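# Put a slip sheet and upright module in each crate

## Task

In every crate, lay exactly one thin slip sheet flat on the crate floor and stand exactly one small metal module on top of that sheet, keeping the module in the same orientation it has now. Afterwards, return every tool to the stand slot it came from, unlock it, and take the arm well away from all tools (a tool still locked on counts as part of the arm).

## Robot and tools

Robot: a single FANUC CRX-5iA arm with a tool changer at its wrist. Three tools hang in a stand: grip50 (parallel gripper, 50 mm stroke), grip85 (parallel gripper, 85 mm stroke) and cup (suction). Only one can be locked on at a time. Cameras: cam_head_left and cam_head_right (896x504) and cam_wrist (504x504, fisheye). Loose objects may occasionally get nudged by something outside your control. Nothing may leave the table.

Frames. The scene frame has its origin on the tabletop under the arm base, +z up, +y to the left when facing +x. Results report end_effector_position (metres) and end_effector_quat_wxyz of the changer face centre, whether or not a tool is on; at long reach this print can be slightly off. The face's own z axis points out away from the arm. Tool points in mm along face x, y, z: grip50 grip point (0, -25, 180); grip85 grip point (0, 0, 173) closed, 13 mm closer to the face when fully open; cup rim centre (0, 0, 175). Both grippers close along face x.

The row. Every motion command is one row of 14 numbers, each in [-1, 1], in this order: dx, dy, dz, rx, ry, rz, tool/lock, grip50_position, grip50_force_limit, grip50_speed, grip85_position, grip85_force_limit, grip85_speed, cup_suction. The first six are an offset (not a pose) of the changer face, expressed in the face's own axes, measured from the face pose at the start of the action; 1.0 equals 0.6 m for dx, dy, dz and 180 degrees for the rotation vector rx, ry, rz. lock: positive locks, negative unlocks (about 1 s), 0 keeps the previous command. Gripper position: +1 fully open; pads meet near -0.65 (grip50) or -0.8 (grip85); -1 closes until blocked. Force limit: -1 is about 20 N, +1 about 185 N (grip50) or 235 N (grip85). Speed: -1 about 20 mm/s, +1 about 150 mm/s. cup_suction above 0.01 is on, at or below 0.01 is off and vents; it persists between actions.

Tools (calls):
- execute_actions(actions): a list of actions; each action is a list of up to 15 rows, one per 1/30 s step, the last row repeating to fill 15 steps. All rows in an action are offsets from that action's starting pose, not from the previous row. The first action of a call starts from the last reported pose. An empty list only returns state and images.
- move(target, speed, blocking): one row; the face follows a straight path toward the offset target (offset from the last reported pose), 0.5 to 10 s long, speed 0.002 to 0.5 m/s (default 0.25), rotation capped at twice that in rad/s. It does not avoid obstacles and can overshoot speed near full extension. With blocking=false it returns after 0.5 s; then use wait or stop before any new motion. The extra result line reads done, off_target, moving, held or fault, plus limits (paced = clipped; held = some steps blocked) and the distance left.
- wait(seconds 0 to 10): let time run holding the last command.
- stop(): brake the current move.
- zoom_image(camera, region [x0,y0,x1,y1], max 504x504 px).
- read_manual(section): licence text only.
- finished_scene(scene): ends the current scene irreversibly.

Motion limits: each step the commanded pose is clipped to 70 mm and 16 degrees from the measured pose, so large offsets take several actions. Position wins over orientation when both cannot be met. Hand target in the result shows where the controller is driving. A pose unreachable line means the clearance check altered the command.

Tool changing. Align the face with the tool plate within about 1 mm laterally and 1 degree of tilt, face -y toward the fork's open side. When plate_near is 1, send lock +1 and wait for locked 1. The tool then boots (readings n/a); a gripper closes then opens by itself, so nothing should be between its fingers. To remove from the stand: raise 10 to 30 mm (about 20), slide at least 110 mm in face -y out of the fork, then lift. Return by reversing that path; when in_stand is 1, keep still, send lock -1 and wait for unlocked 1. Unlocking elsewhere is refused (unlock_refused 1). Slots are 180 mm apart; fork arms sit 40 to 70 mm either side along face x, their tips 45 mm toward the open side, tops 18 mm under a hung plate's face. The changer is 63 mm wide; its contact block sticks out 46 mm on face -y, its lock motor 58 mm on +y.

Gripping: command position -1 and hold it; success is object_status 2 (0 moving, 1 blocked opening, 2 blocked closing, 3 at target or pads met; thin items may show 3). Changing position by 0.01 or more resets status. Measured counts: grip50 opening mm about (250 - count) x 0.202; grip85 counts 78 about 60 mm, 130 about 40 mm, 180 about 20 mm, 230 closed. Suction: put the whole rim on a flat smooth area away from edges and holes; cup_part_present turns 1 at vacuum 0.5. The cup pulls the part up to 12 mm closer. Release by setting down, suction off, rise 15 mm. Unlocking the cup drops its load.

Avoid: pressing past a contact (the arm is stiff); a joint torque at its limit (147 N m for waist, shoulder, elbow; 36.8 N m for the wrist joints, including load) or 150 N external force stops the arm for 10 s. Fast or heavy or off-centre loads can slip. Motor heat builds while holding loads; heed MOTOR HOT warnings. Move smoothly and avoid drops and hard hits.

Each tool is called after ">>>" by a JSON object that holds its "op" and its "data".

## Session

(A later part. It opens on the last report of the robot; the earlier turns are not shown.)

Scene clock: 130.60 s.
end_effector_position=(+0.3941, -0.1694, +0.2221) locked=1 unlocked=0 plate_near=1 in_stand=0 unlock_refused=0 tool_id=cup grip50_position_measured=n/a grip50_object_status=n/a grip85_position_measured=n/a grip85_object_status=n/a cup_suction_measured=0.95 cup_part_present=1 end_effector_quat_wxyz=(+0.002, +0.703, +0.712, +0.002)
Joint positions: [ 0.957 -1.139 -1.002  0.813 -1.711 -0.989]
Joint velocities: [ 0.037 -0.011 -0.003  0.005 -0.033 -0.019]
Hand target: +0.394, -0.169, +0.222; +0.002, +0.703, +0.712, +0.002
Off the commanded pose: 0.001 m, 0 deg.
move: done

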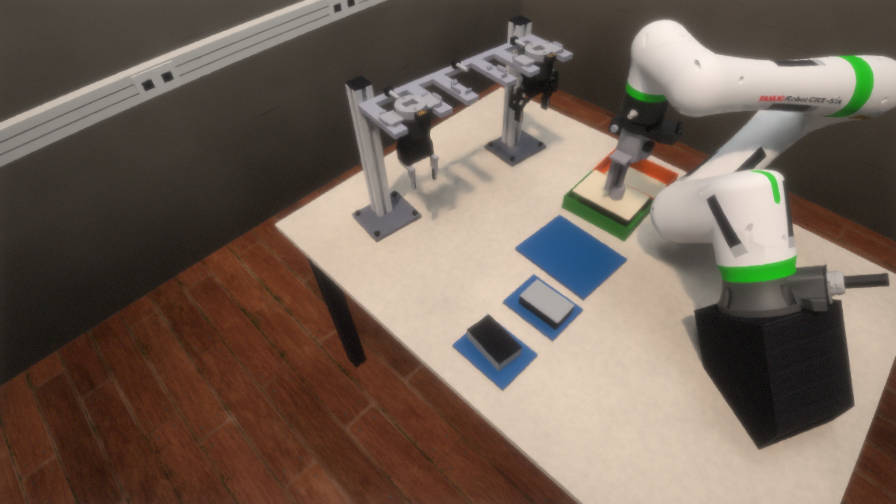

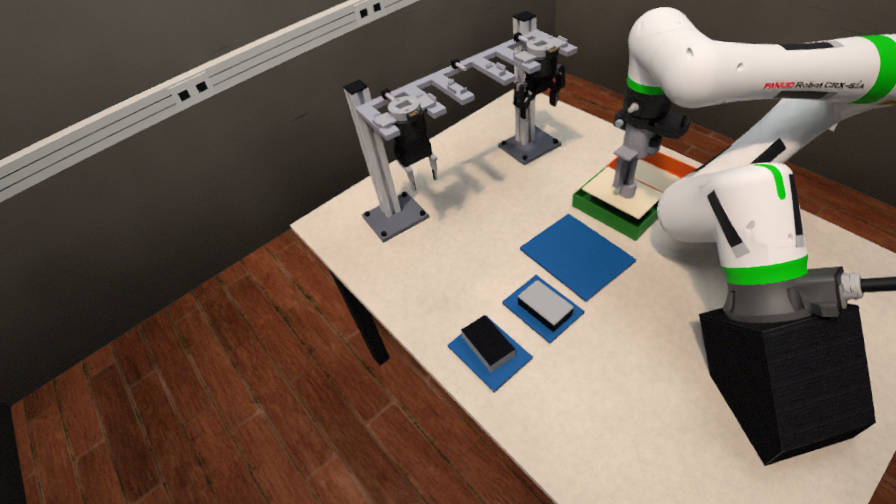

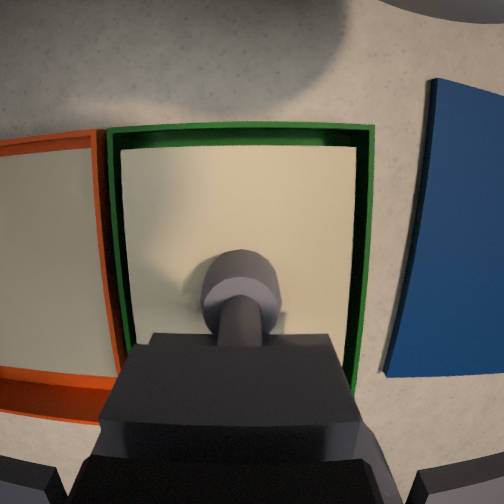

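>>> {"op": "move", "data": {"target": [0.003,0.003,0.076,0,0,0,0,0,0,0,0,0,0,1], "speed": 0.035}}

>>> {"op": "execute_actions", "data": {"actions": [[[0,0,0,0,0,0,0,0,0,0,0,0,0,0]],[[0,0,0,0,0,0,0,0,0,0,0,0,0,0]]]}}

>>> {"op": "move", "data": {"target": [0,0.03,-0.07,0,0,0,0,0,0,0,0,0,0,0], "speed": 0.06}}

>>> {"op": "move", "data": {"target": [0.1,0.2,-0.03,0,0,0,0,0,0,0,0,0,0,0], "speed": 0.15}}

>>> {"op": "move", "data": {"target": [0.49,-0.14,-0.03,0,0,0,0,0,0,0,0,0,0,0]}}

Scene clock: 137.03 s.
end_effector_position=(+0.3962, -0.1673, +0.1767) locked=1 unlocked=0 plate_near=1 in_stand=0 unlock_refused=0 tool_id=cup grip50_position_measured=n/a grip50_object_status=n/a grip85_position_measured=n/a grip85_object_status=n/a cup_suction_measured=0.95 cup_part_present=1 end_effector_quat_wxyz=(+0.002, +0.702, +0.712, +0.002)
Joint positions: [ 0.511 -0.995 -1.045  0.779 -1.262 -0.808]
Joint velocities: [-0.002  0.001  0.003 -0.001  0.001  0.001]
Hand target: +0.396, -0.167, +0.177; +0.002, +0.702, +0.712, +0.002
Off the commanded pose: 0.000 m, 0 deg.
move: done

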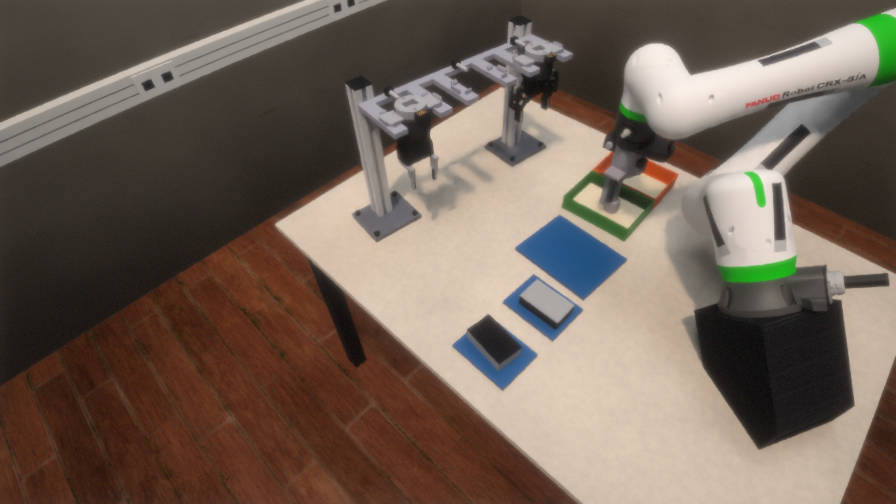

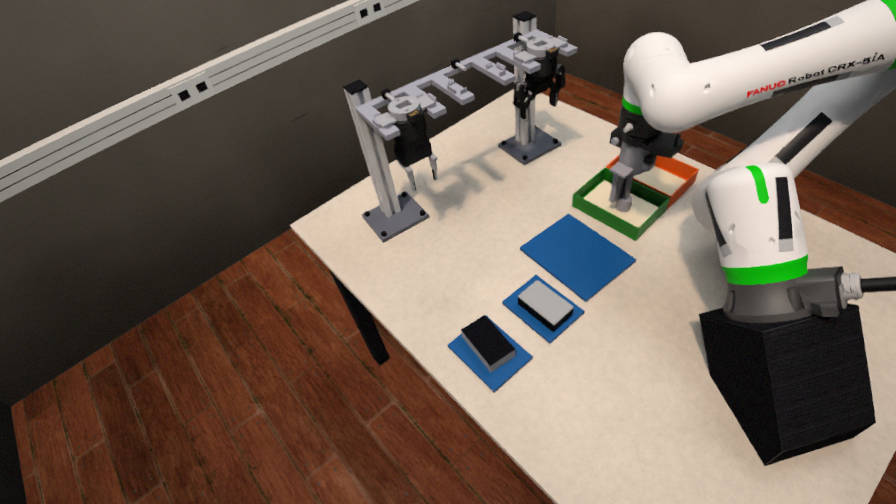

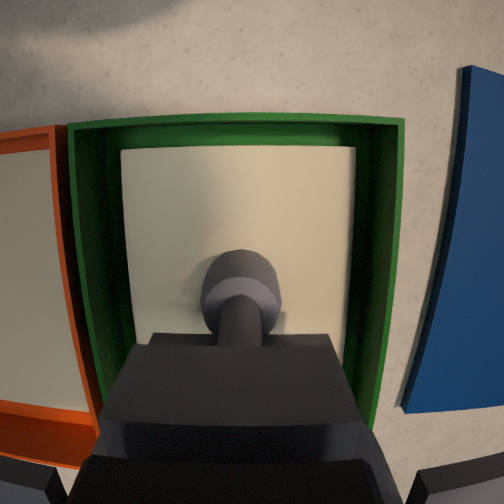

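Scene clock: 138.03 s.
end_effector_position=(+0.3962, -0.1673, +0.1768) locked=1 unlocked=0 plate_near=1 in_stand=0 unlock_refused=0 tool_id=cup grip50_position_measured=n/a grip50_object_status=n/a grip85_position_measured=n/a grip85_object_status=n/a cup_suction_measured=0.01 cup_part_present=0 end_effector_quat_wxyz=(+0.002, +0.702, +0.712, +0.002)
Joint positions: [ 0.511 -0.995 -1.045  0.779 -1.262 -0.808]
Joint velocities: [-0.    -0.001  0.    -0.     0.     0.   ]
Hand target: +0.396, -0.167, +0.177; +0.002, +0.702, +0.712, +0.002
Off the commanded pose: 0.000 m, 0 deg.

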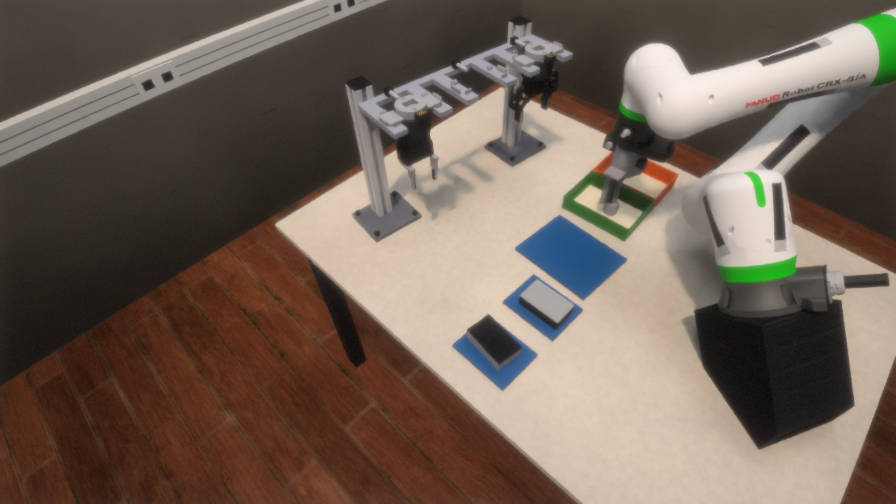

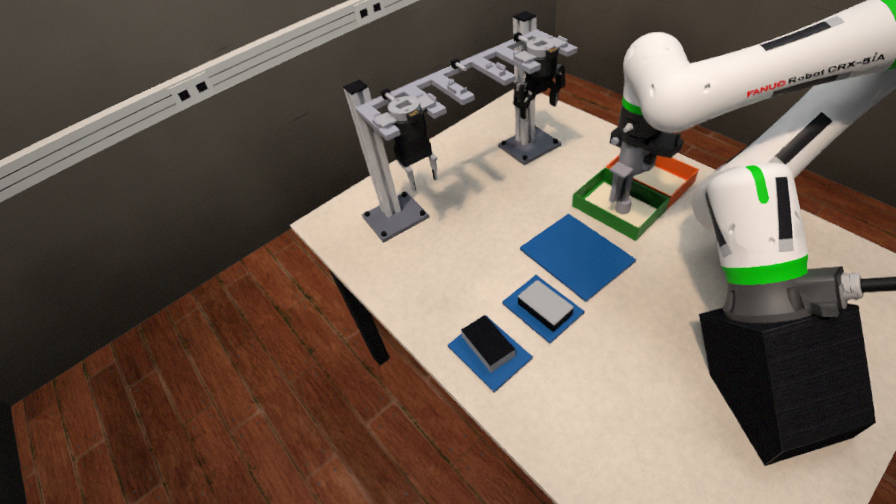

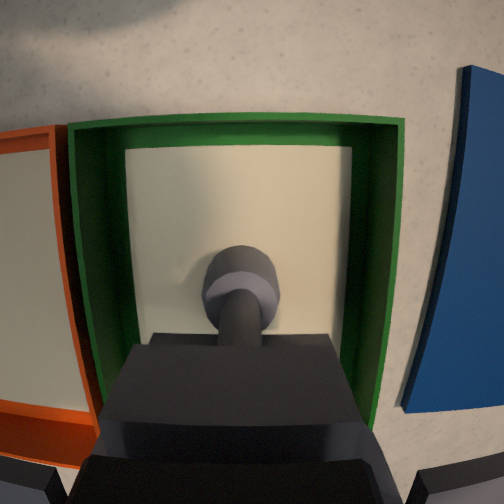

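Scene clock: 139.13 s.
end_effector_position=(+0.4140, -0.1673, +0.2188) locked=1 unlocked=0 plate_near=1 in_stand=0 unlock_refused=0 tool_id=cup grip50_position_measured=n/a grip50_object_status=n/a grip85_position_measured=n/a grip85_object_status=n/a cup_suction_measured=0.01 cup_part_present=0 end_effector_quat_wxyz=(+0.002, +0.703, +0.712, +0.002)
Joint positions: [ 0.751 -1.029 -0.961  0.796 -1.515 -0.896]
Joint velocities: [ 0.003 -0.001  0.    -0.    -0.003 -0.002]
Hand target: +0.414, -0.167, +0.219; +0.002, +0.702, +0.712, +0.002
Off the commanded pose: 0.000 m, 0 deg.
move: done

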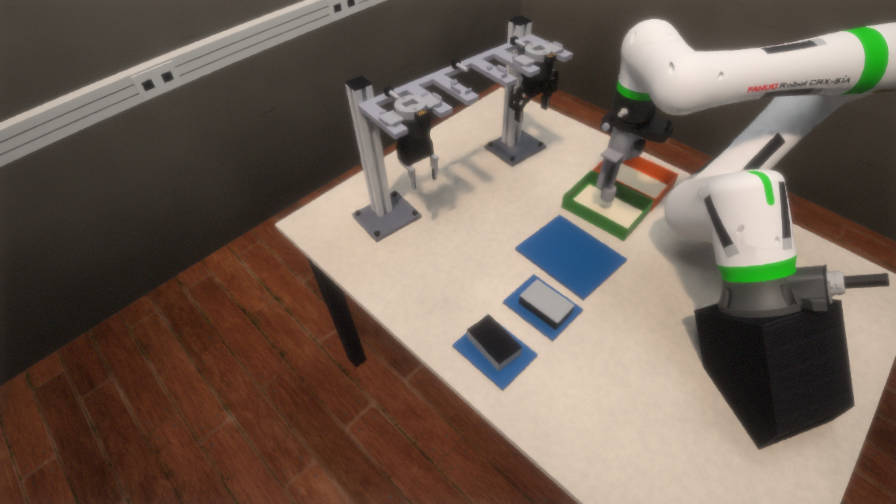

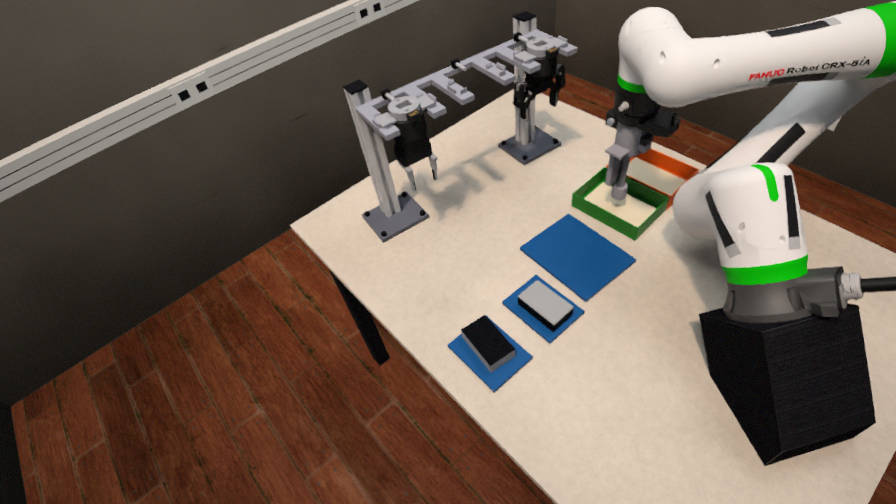

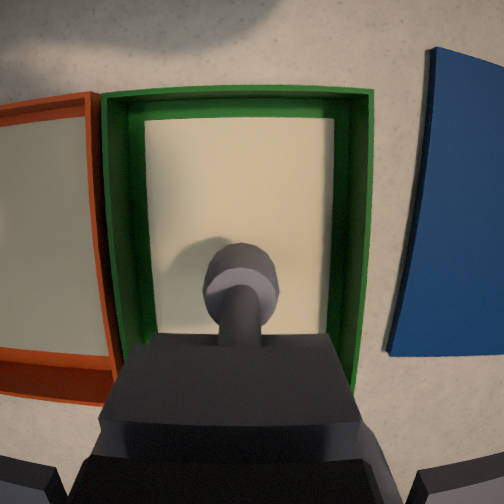

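Scene clock: 140.40 s.
end_effector_position=(+0.5330, -0.1053, +0.2378) locked=1 unlocked=0 plate_near=1 in_stand=0 unlock_refused=0 tool_id=cup grip50_position_measured=n/a grip50_object_status=n/a grip85_position_measured=n/a grip85_object_status=n/a cup_suction_measured=0.01 cup_part_present=0 end_effector_quat_wxyz=(+0.002, +0.702, +0.712, +0.002)
Joint positions: [ 0.64  -0.613 -0.682  0.8   -1.34  -0.917]
Joint velocities: [-0.001  0.001  0.001 -0.     0.    -0.   ]
Hand target: +0.533, -0.105, +0.238; +0.002, +0.702, +0.712, +0.002
Off the commanded pose: 0.001 m, 0 deg.
move: done

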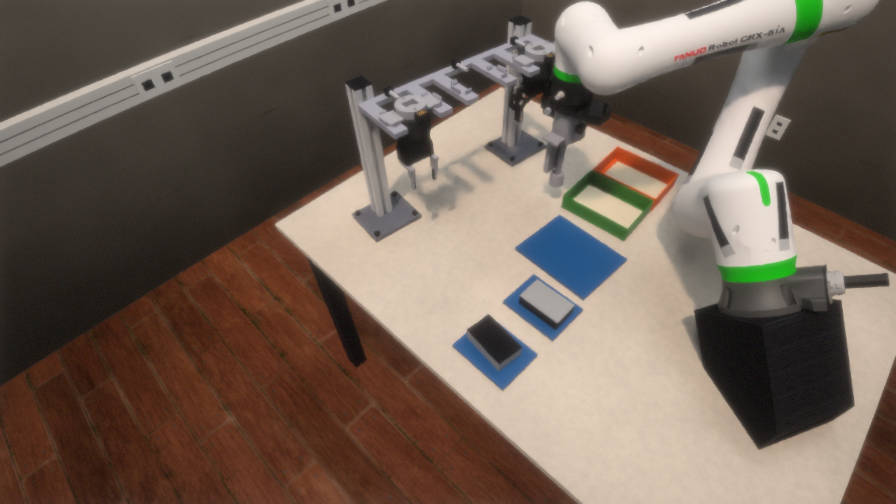

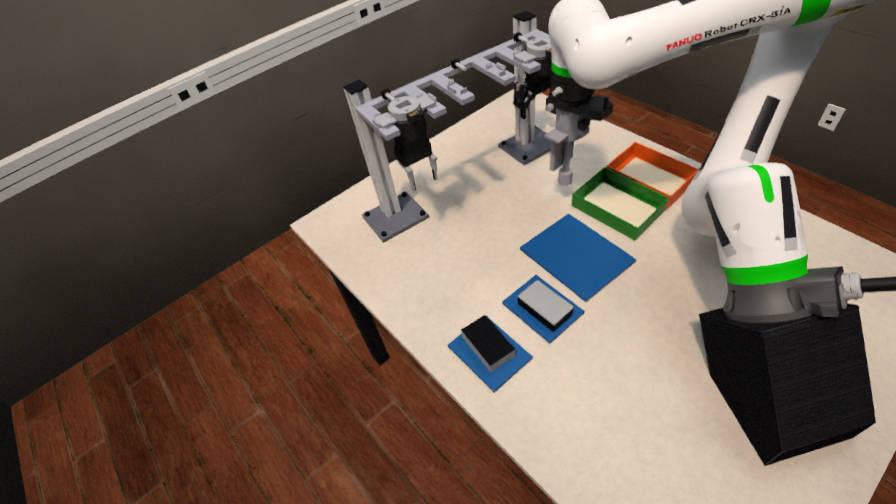

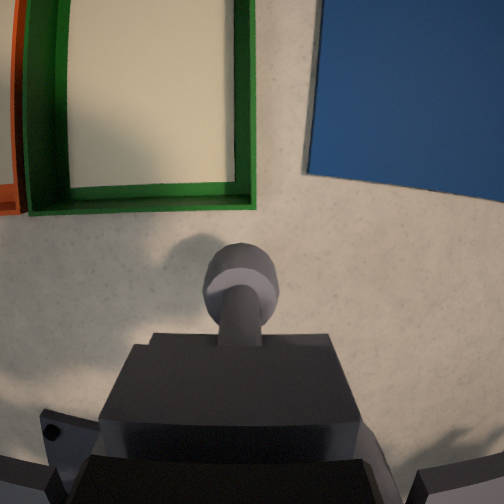

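Scene clock: 142.07 s.
end_effector_position=(+0.4445, +0.1877, +0.2561) locked=1 unlocked=0 plate_near=1 in_stand=0 unlock_refused=0 tool_id=cup grip50_position_measured=n/a grip50_object_status=n/a grip85_position_measured=n/a grip85_object_status=n/a cup_suction_measured=0.01 cup_part_present=0 end_effector_quat_wxyz=(+0.002, +0.702, +0.712, +0.003)
Joint positions: [ 1.215 -0.097 -0.667  0.771 -1.386 -1.667]
Joint velocities: [-0.002  0.001  0.     0.001  0.002 -0.   ]
Hand target: +0.445, +0.188, +0.256; +0.002, +0.702, +0.712, +0.003
Off the commanded pose: 0.001 m, 0 deg.
move: done

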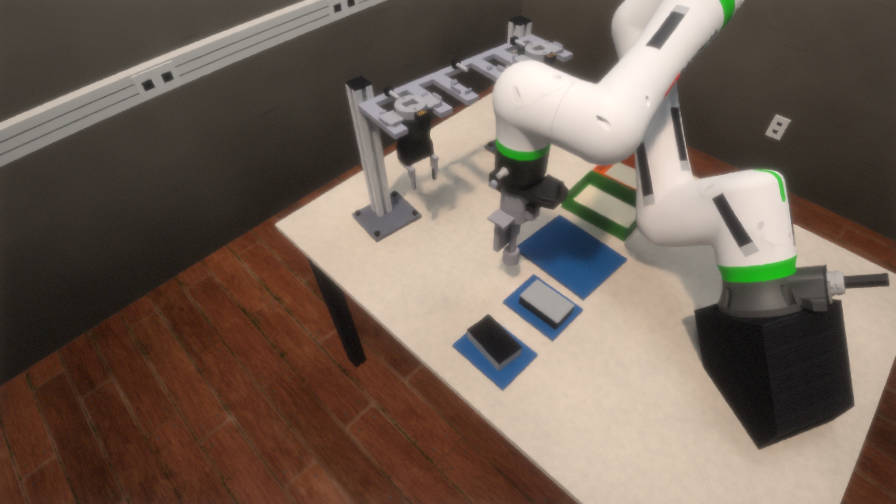

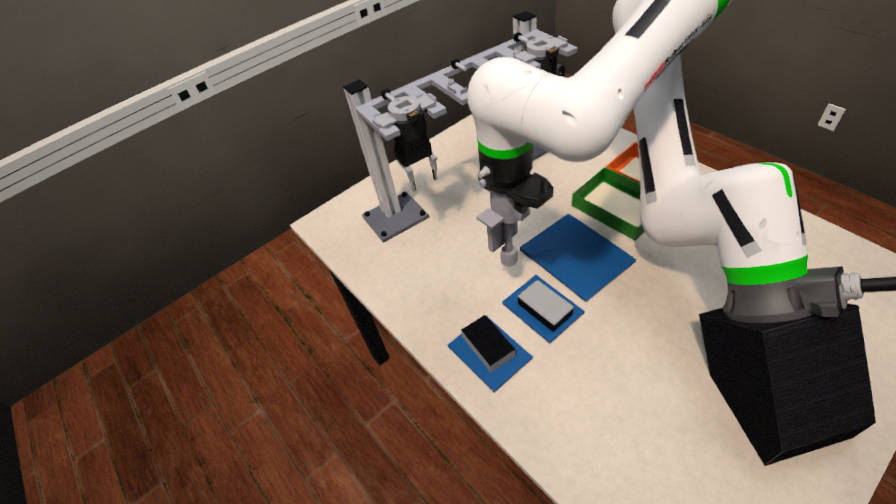

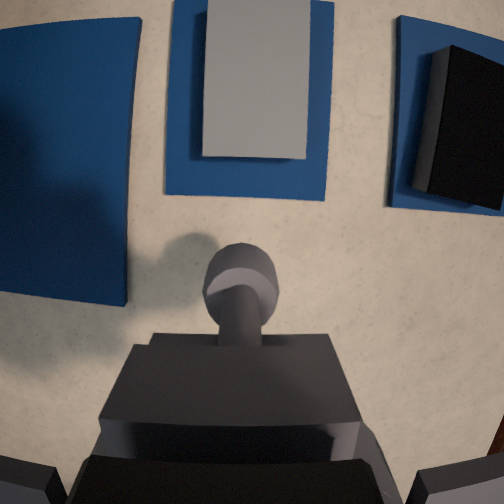

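>>> {"op": "move", "data": {"target": [0.016,-0.197,0.04,0,0,0.012,0,0,0,0,0,0,0,0], "speed": 0.15}}

Scene clock: 145.53 s.
end_effector_position=(+0.3263, +0.1958, +0.2315) locked=1 unlocked=0 plate_near=1 in_stand=0 unlock_refused=0 tool_id=cup grip50_position_measured=n/a grip50_object_status=n/a grip85_position_measured=n/a grip85_object_status=n/a cup_suction_measured=0.01 cup_part_present=0 end_effector_quat_wxyz=(+0.001, +0.716, +0.698, +0.004)
Joint positions: [ 1.447 -0.081 -0.878  0.685 -1.336 -1.995]
Joint velocities: [-0.     0.    -0.     0.     0.    -0.001]
Hand target: +0.326, +0.196, +0.232; +0.001, +0.716, +0.699, +0.004
Off the commanded pose: 0.000 m, 0 deg.
move: done

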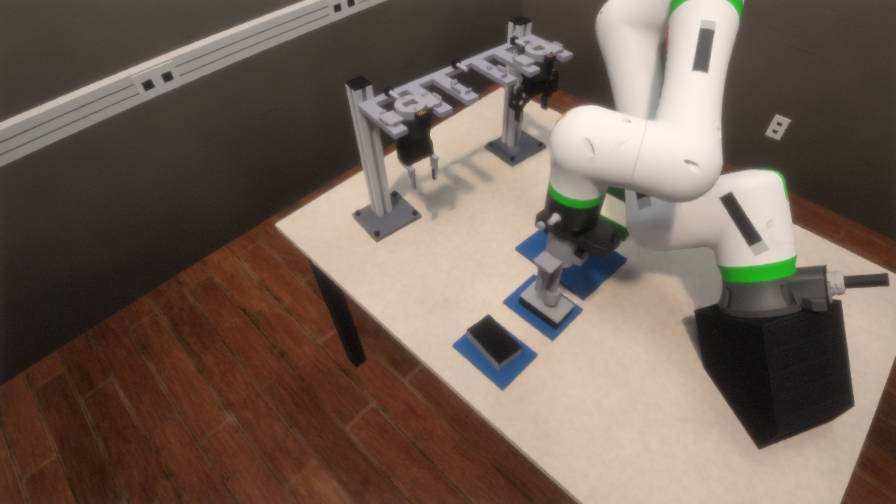

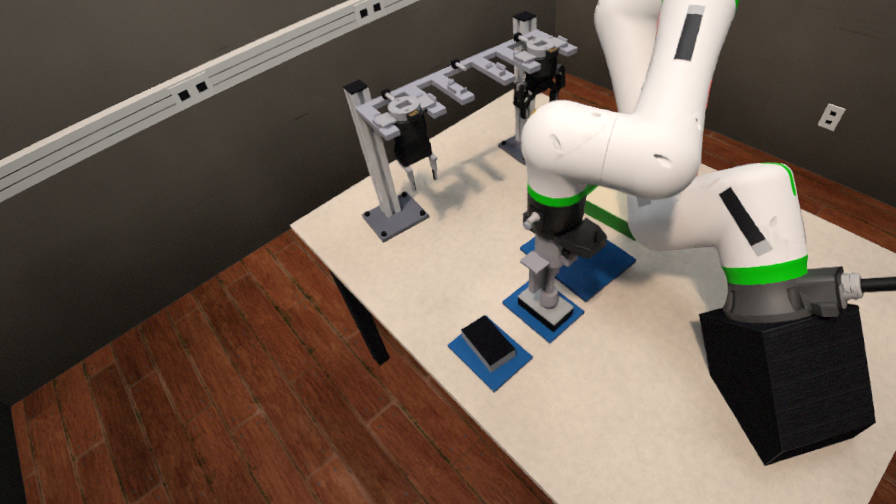

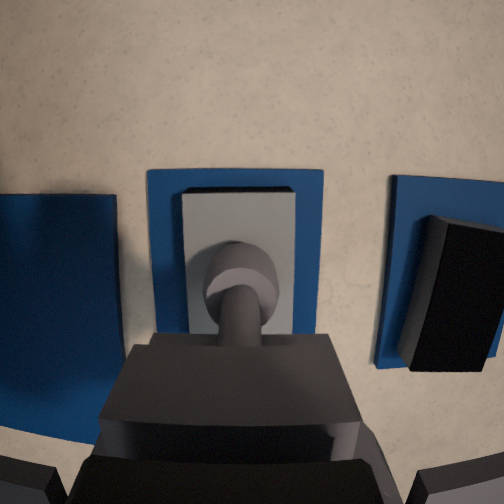

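>>> {"op": "move", "data": {"target": [-0.002,0,0.04,0,0,0,0,0,0,0,0,0,0,1], "speed": 0.025}}

Scene clock: 151.57 s.
end_effector_position=(+0.3264, +0.1948, +0.2075) locked=1 unlocked=0 plate_near=1 in_stand=0 unlock_refused=0 tool_id=cup grip50_position_measured=n/a grip50_object_status=n/a grip85_position_measured=n/a grip85_object_status=n/a cup_suction_measured=1.00 cup_part_present=1 end_effector_quat_wxyz=(+0.002, +0.716, +0.698, +0.004)
Joint positions: [ 1.39  -0.063 -0.916  0.728 -1.269 -2.002]
Joint velocities: [-0.     0.    -0.     0.001  0.    -0.   ]
Hand target: +0.326, +0.195, +0.208; +0.002, +0.716, +0.698, +0.004
Off the commanded pose: 0.000 m, 0 deg.
move: done

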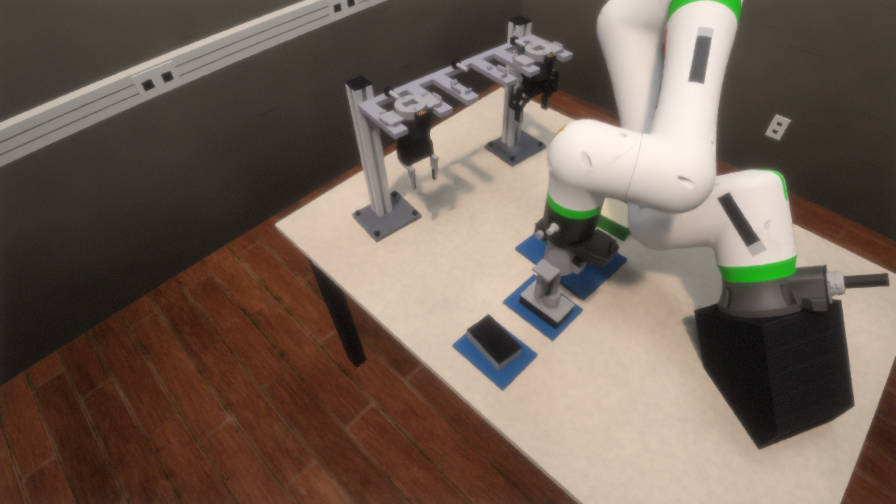

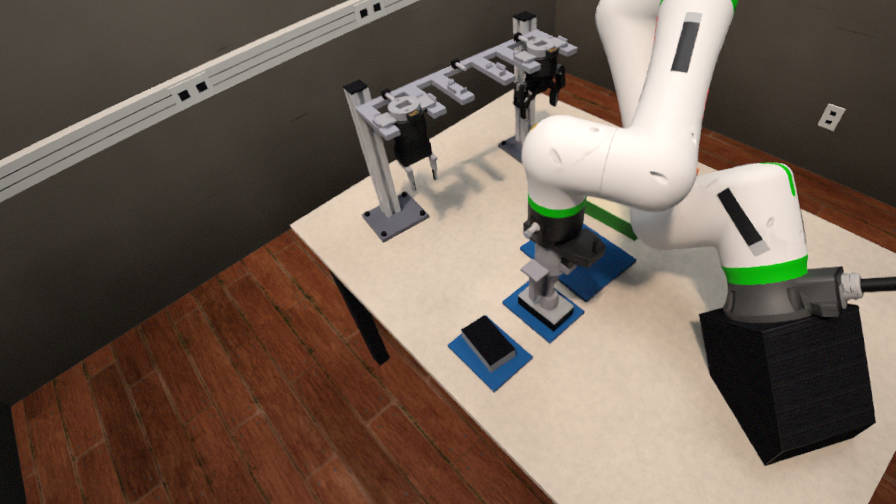

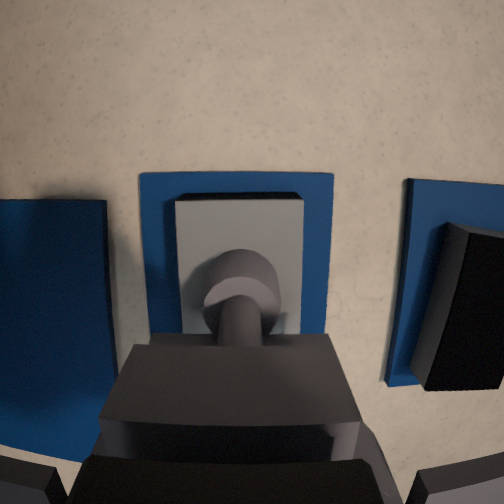

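>>> {"op": "move", "data": {"target": [0,0,-0.075,0,0,-0.008,0,0,0,0,0,0,0,1], "speed": 0.05}}

>>> {"op": "move", "data": {"target": [-0.4,0.34,0,0,0,0,0,0,0,0,0,0,0,1], "speed": 0.15}}

>>> {"op": "move", "data": {"target": [-0.3,0,0,0,0,0,0,0,0,0,0,0,0,1], "speed": 0.15}}

Scene clock: 156.03 s.
end_effector_position=(+0.3262, +0.1945, +0.2525) locked=1 unlocked=0 plate_near=1 in_stand=0 unlock_refused=0 tool_id=cup grip50_position_measured=n/a grip50_object_status=n/a grip85_position_measured=n/a grip85_object_status=n/a cup_suction_measured=1.00 cup_part_present=1 end_effector_quat_wxyz=(+0.001, +0.707, +0.707, +0.003)
Joint positions: [ 1.495 -0.099 -0.846  0.65  -1.397 -1.966]
Joint velocities: [ 0.001 -0.     0.    -0.    -0.001 -0.001]
Hand target: +0.326, +0.195, +0.253; +0.001, +0.707, +0.707, +0.003
Off the commanded pose: 0.000 m, 0 deg.
move: done

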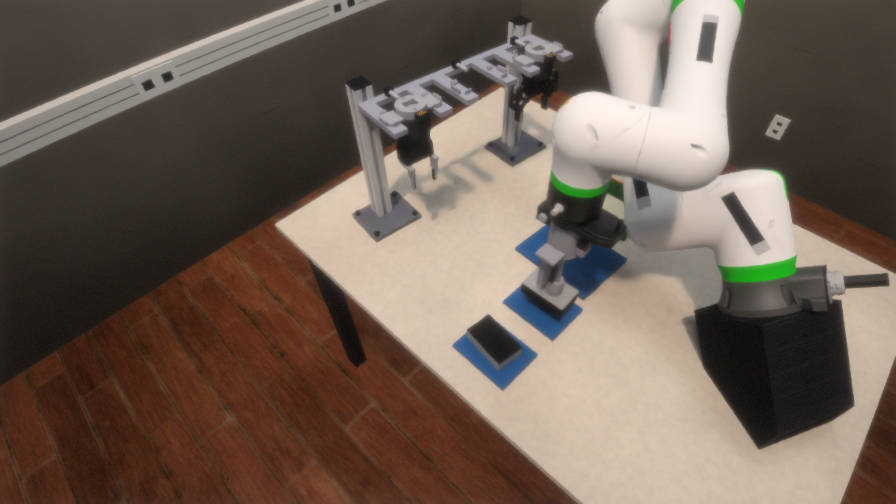

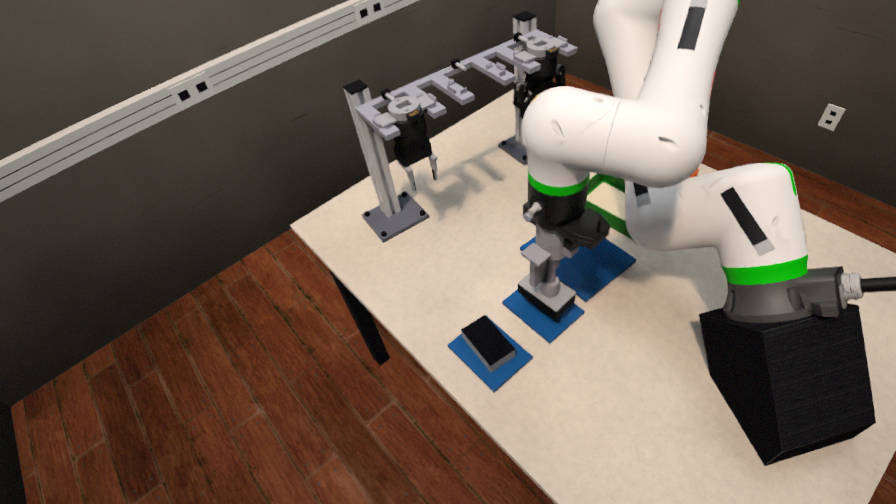

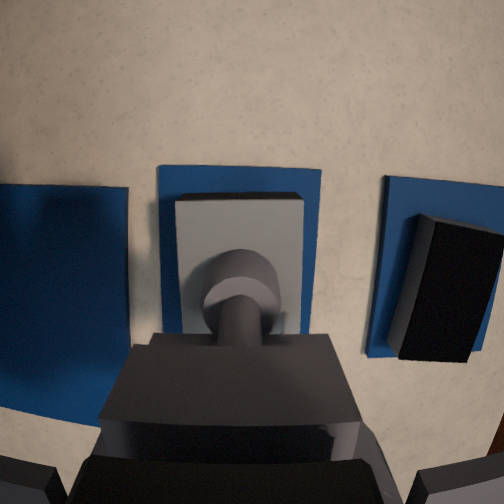

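Scene clock: 158.50 s.
end_effector_position=(+0.5307, -0.0456, +0.2529) locked=1 unlocked=0 plate_near=1 in_stand=0 unlock_refused=0 tool_id=cup grip50_position_measured=n/a grip50_object_status=n/a grip85_position_measured=n/a grip85_object_status=n/a cup_suction_measured=1.00 cup_part_present=1 end_effector_quat_wxyz=(+0.002, +0.707, +0.707, +0.003)
Joint positions: [ 0.823 -0.54  -0.677  0.814 -1.424 -1.107]
Joint velocities: [ 0.001  0.001  0.001 -0.001  0.001  0.001]
Hand target: +0.531, -0.046, +0.253; +0.002, +0.707, +0.707, +0.002
Off the commanded pose: 0.001 m, 0 deg.
move: done

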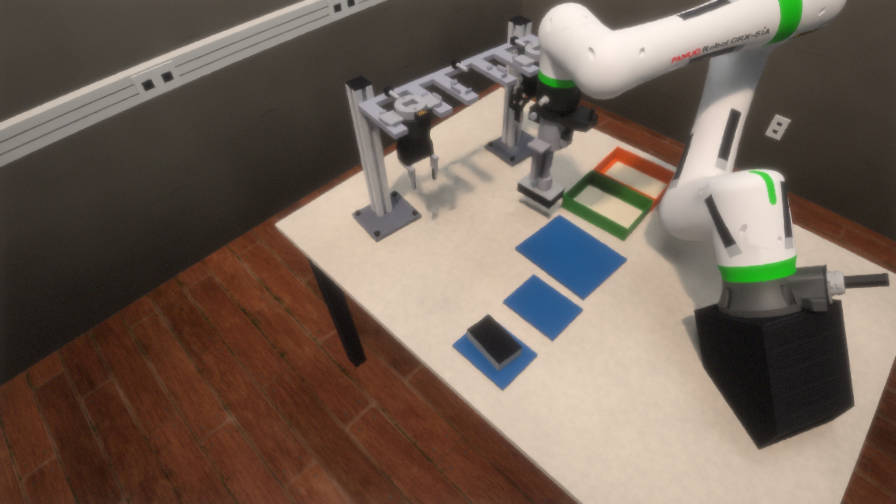

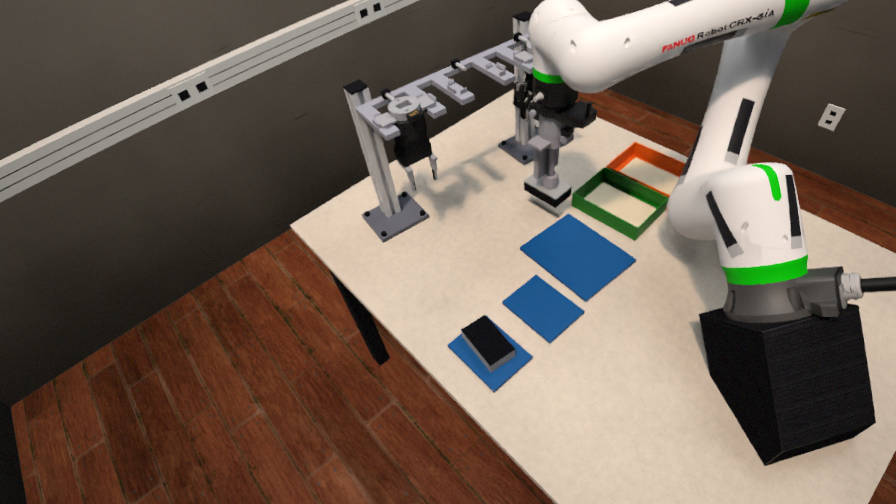

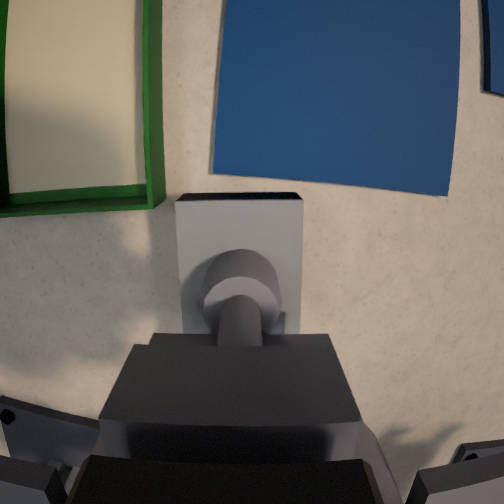

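Scene clock: 160.10 s.
end_effector_position=(+0.5310, -0.2255, +0.2527) locked=1 unlocked=0 plate_near=1 in_stand=0 unlock_refused=0 tool_id=cup grip50_position_measured=n/a grip50_object_status=n/a grip85_position_measured=n/a grip85_object_status=n/a cup_suction_measured=1.00 cup_part_present=1 end_effector_quat_wxyz=(+0.002, +0.707, +0.708, +0.002)
Joint positions: [ 0.296 -0.71  -0.573  0.677 -1.259 -0.521]
Joint velocities: [ 0.001  0.     0.001 -0.     0.001  0.002]
Hand target: +0.531, -0.225, +0.253; +0.002, +0.707, +0.707, +0.002
Off the commanded pose: 0.000 m, 0 deg.
move: done

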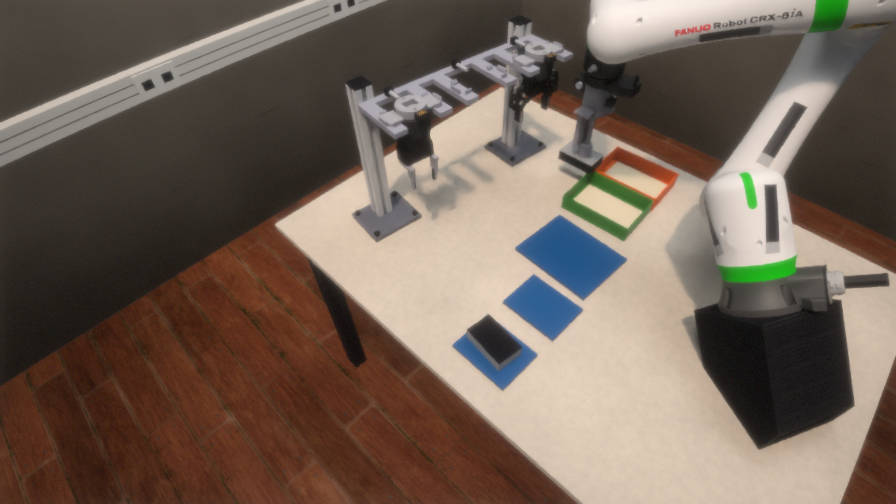

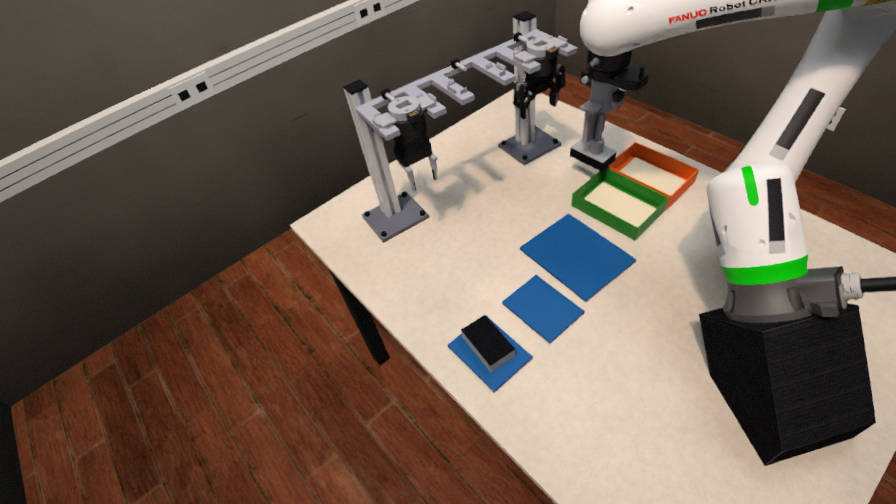

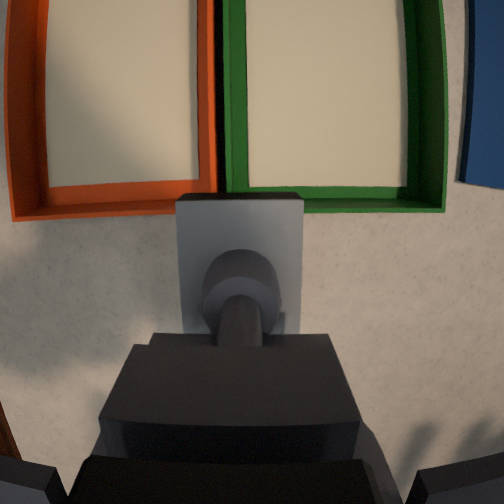

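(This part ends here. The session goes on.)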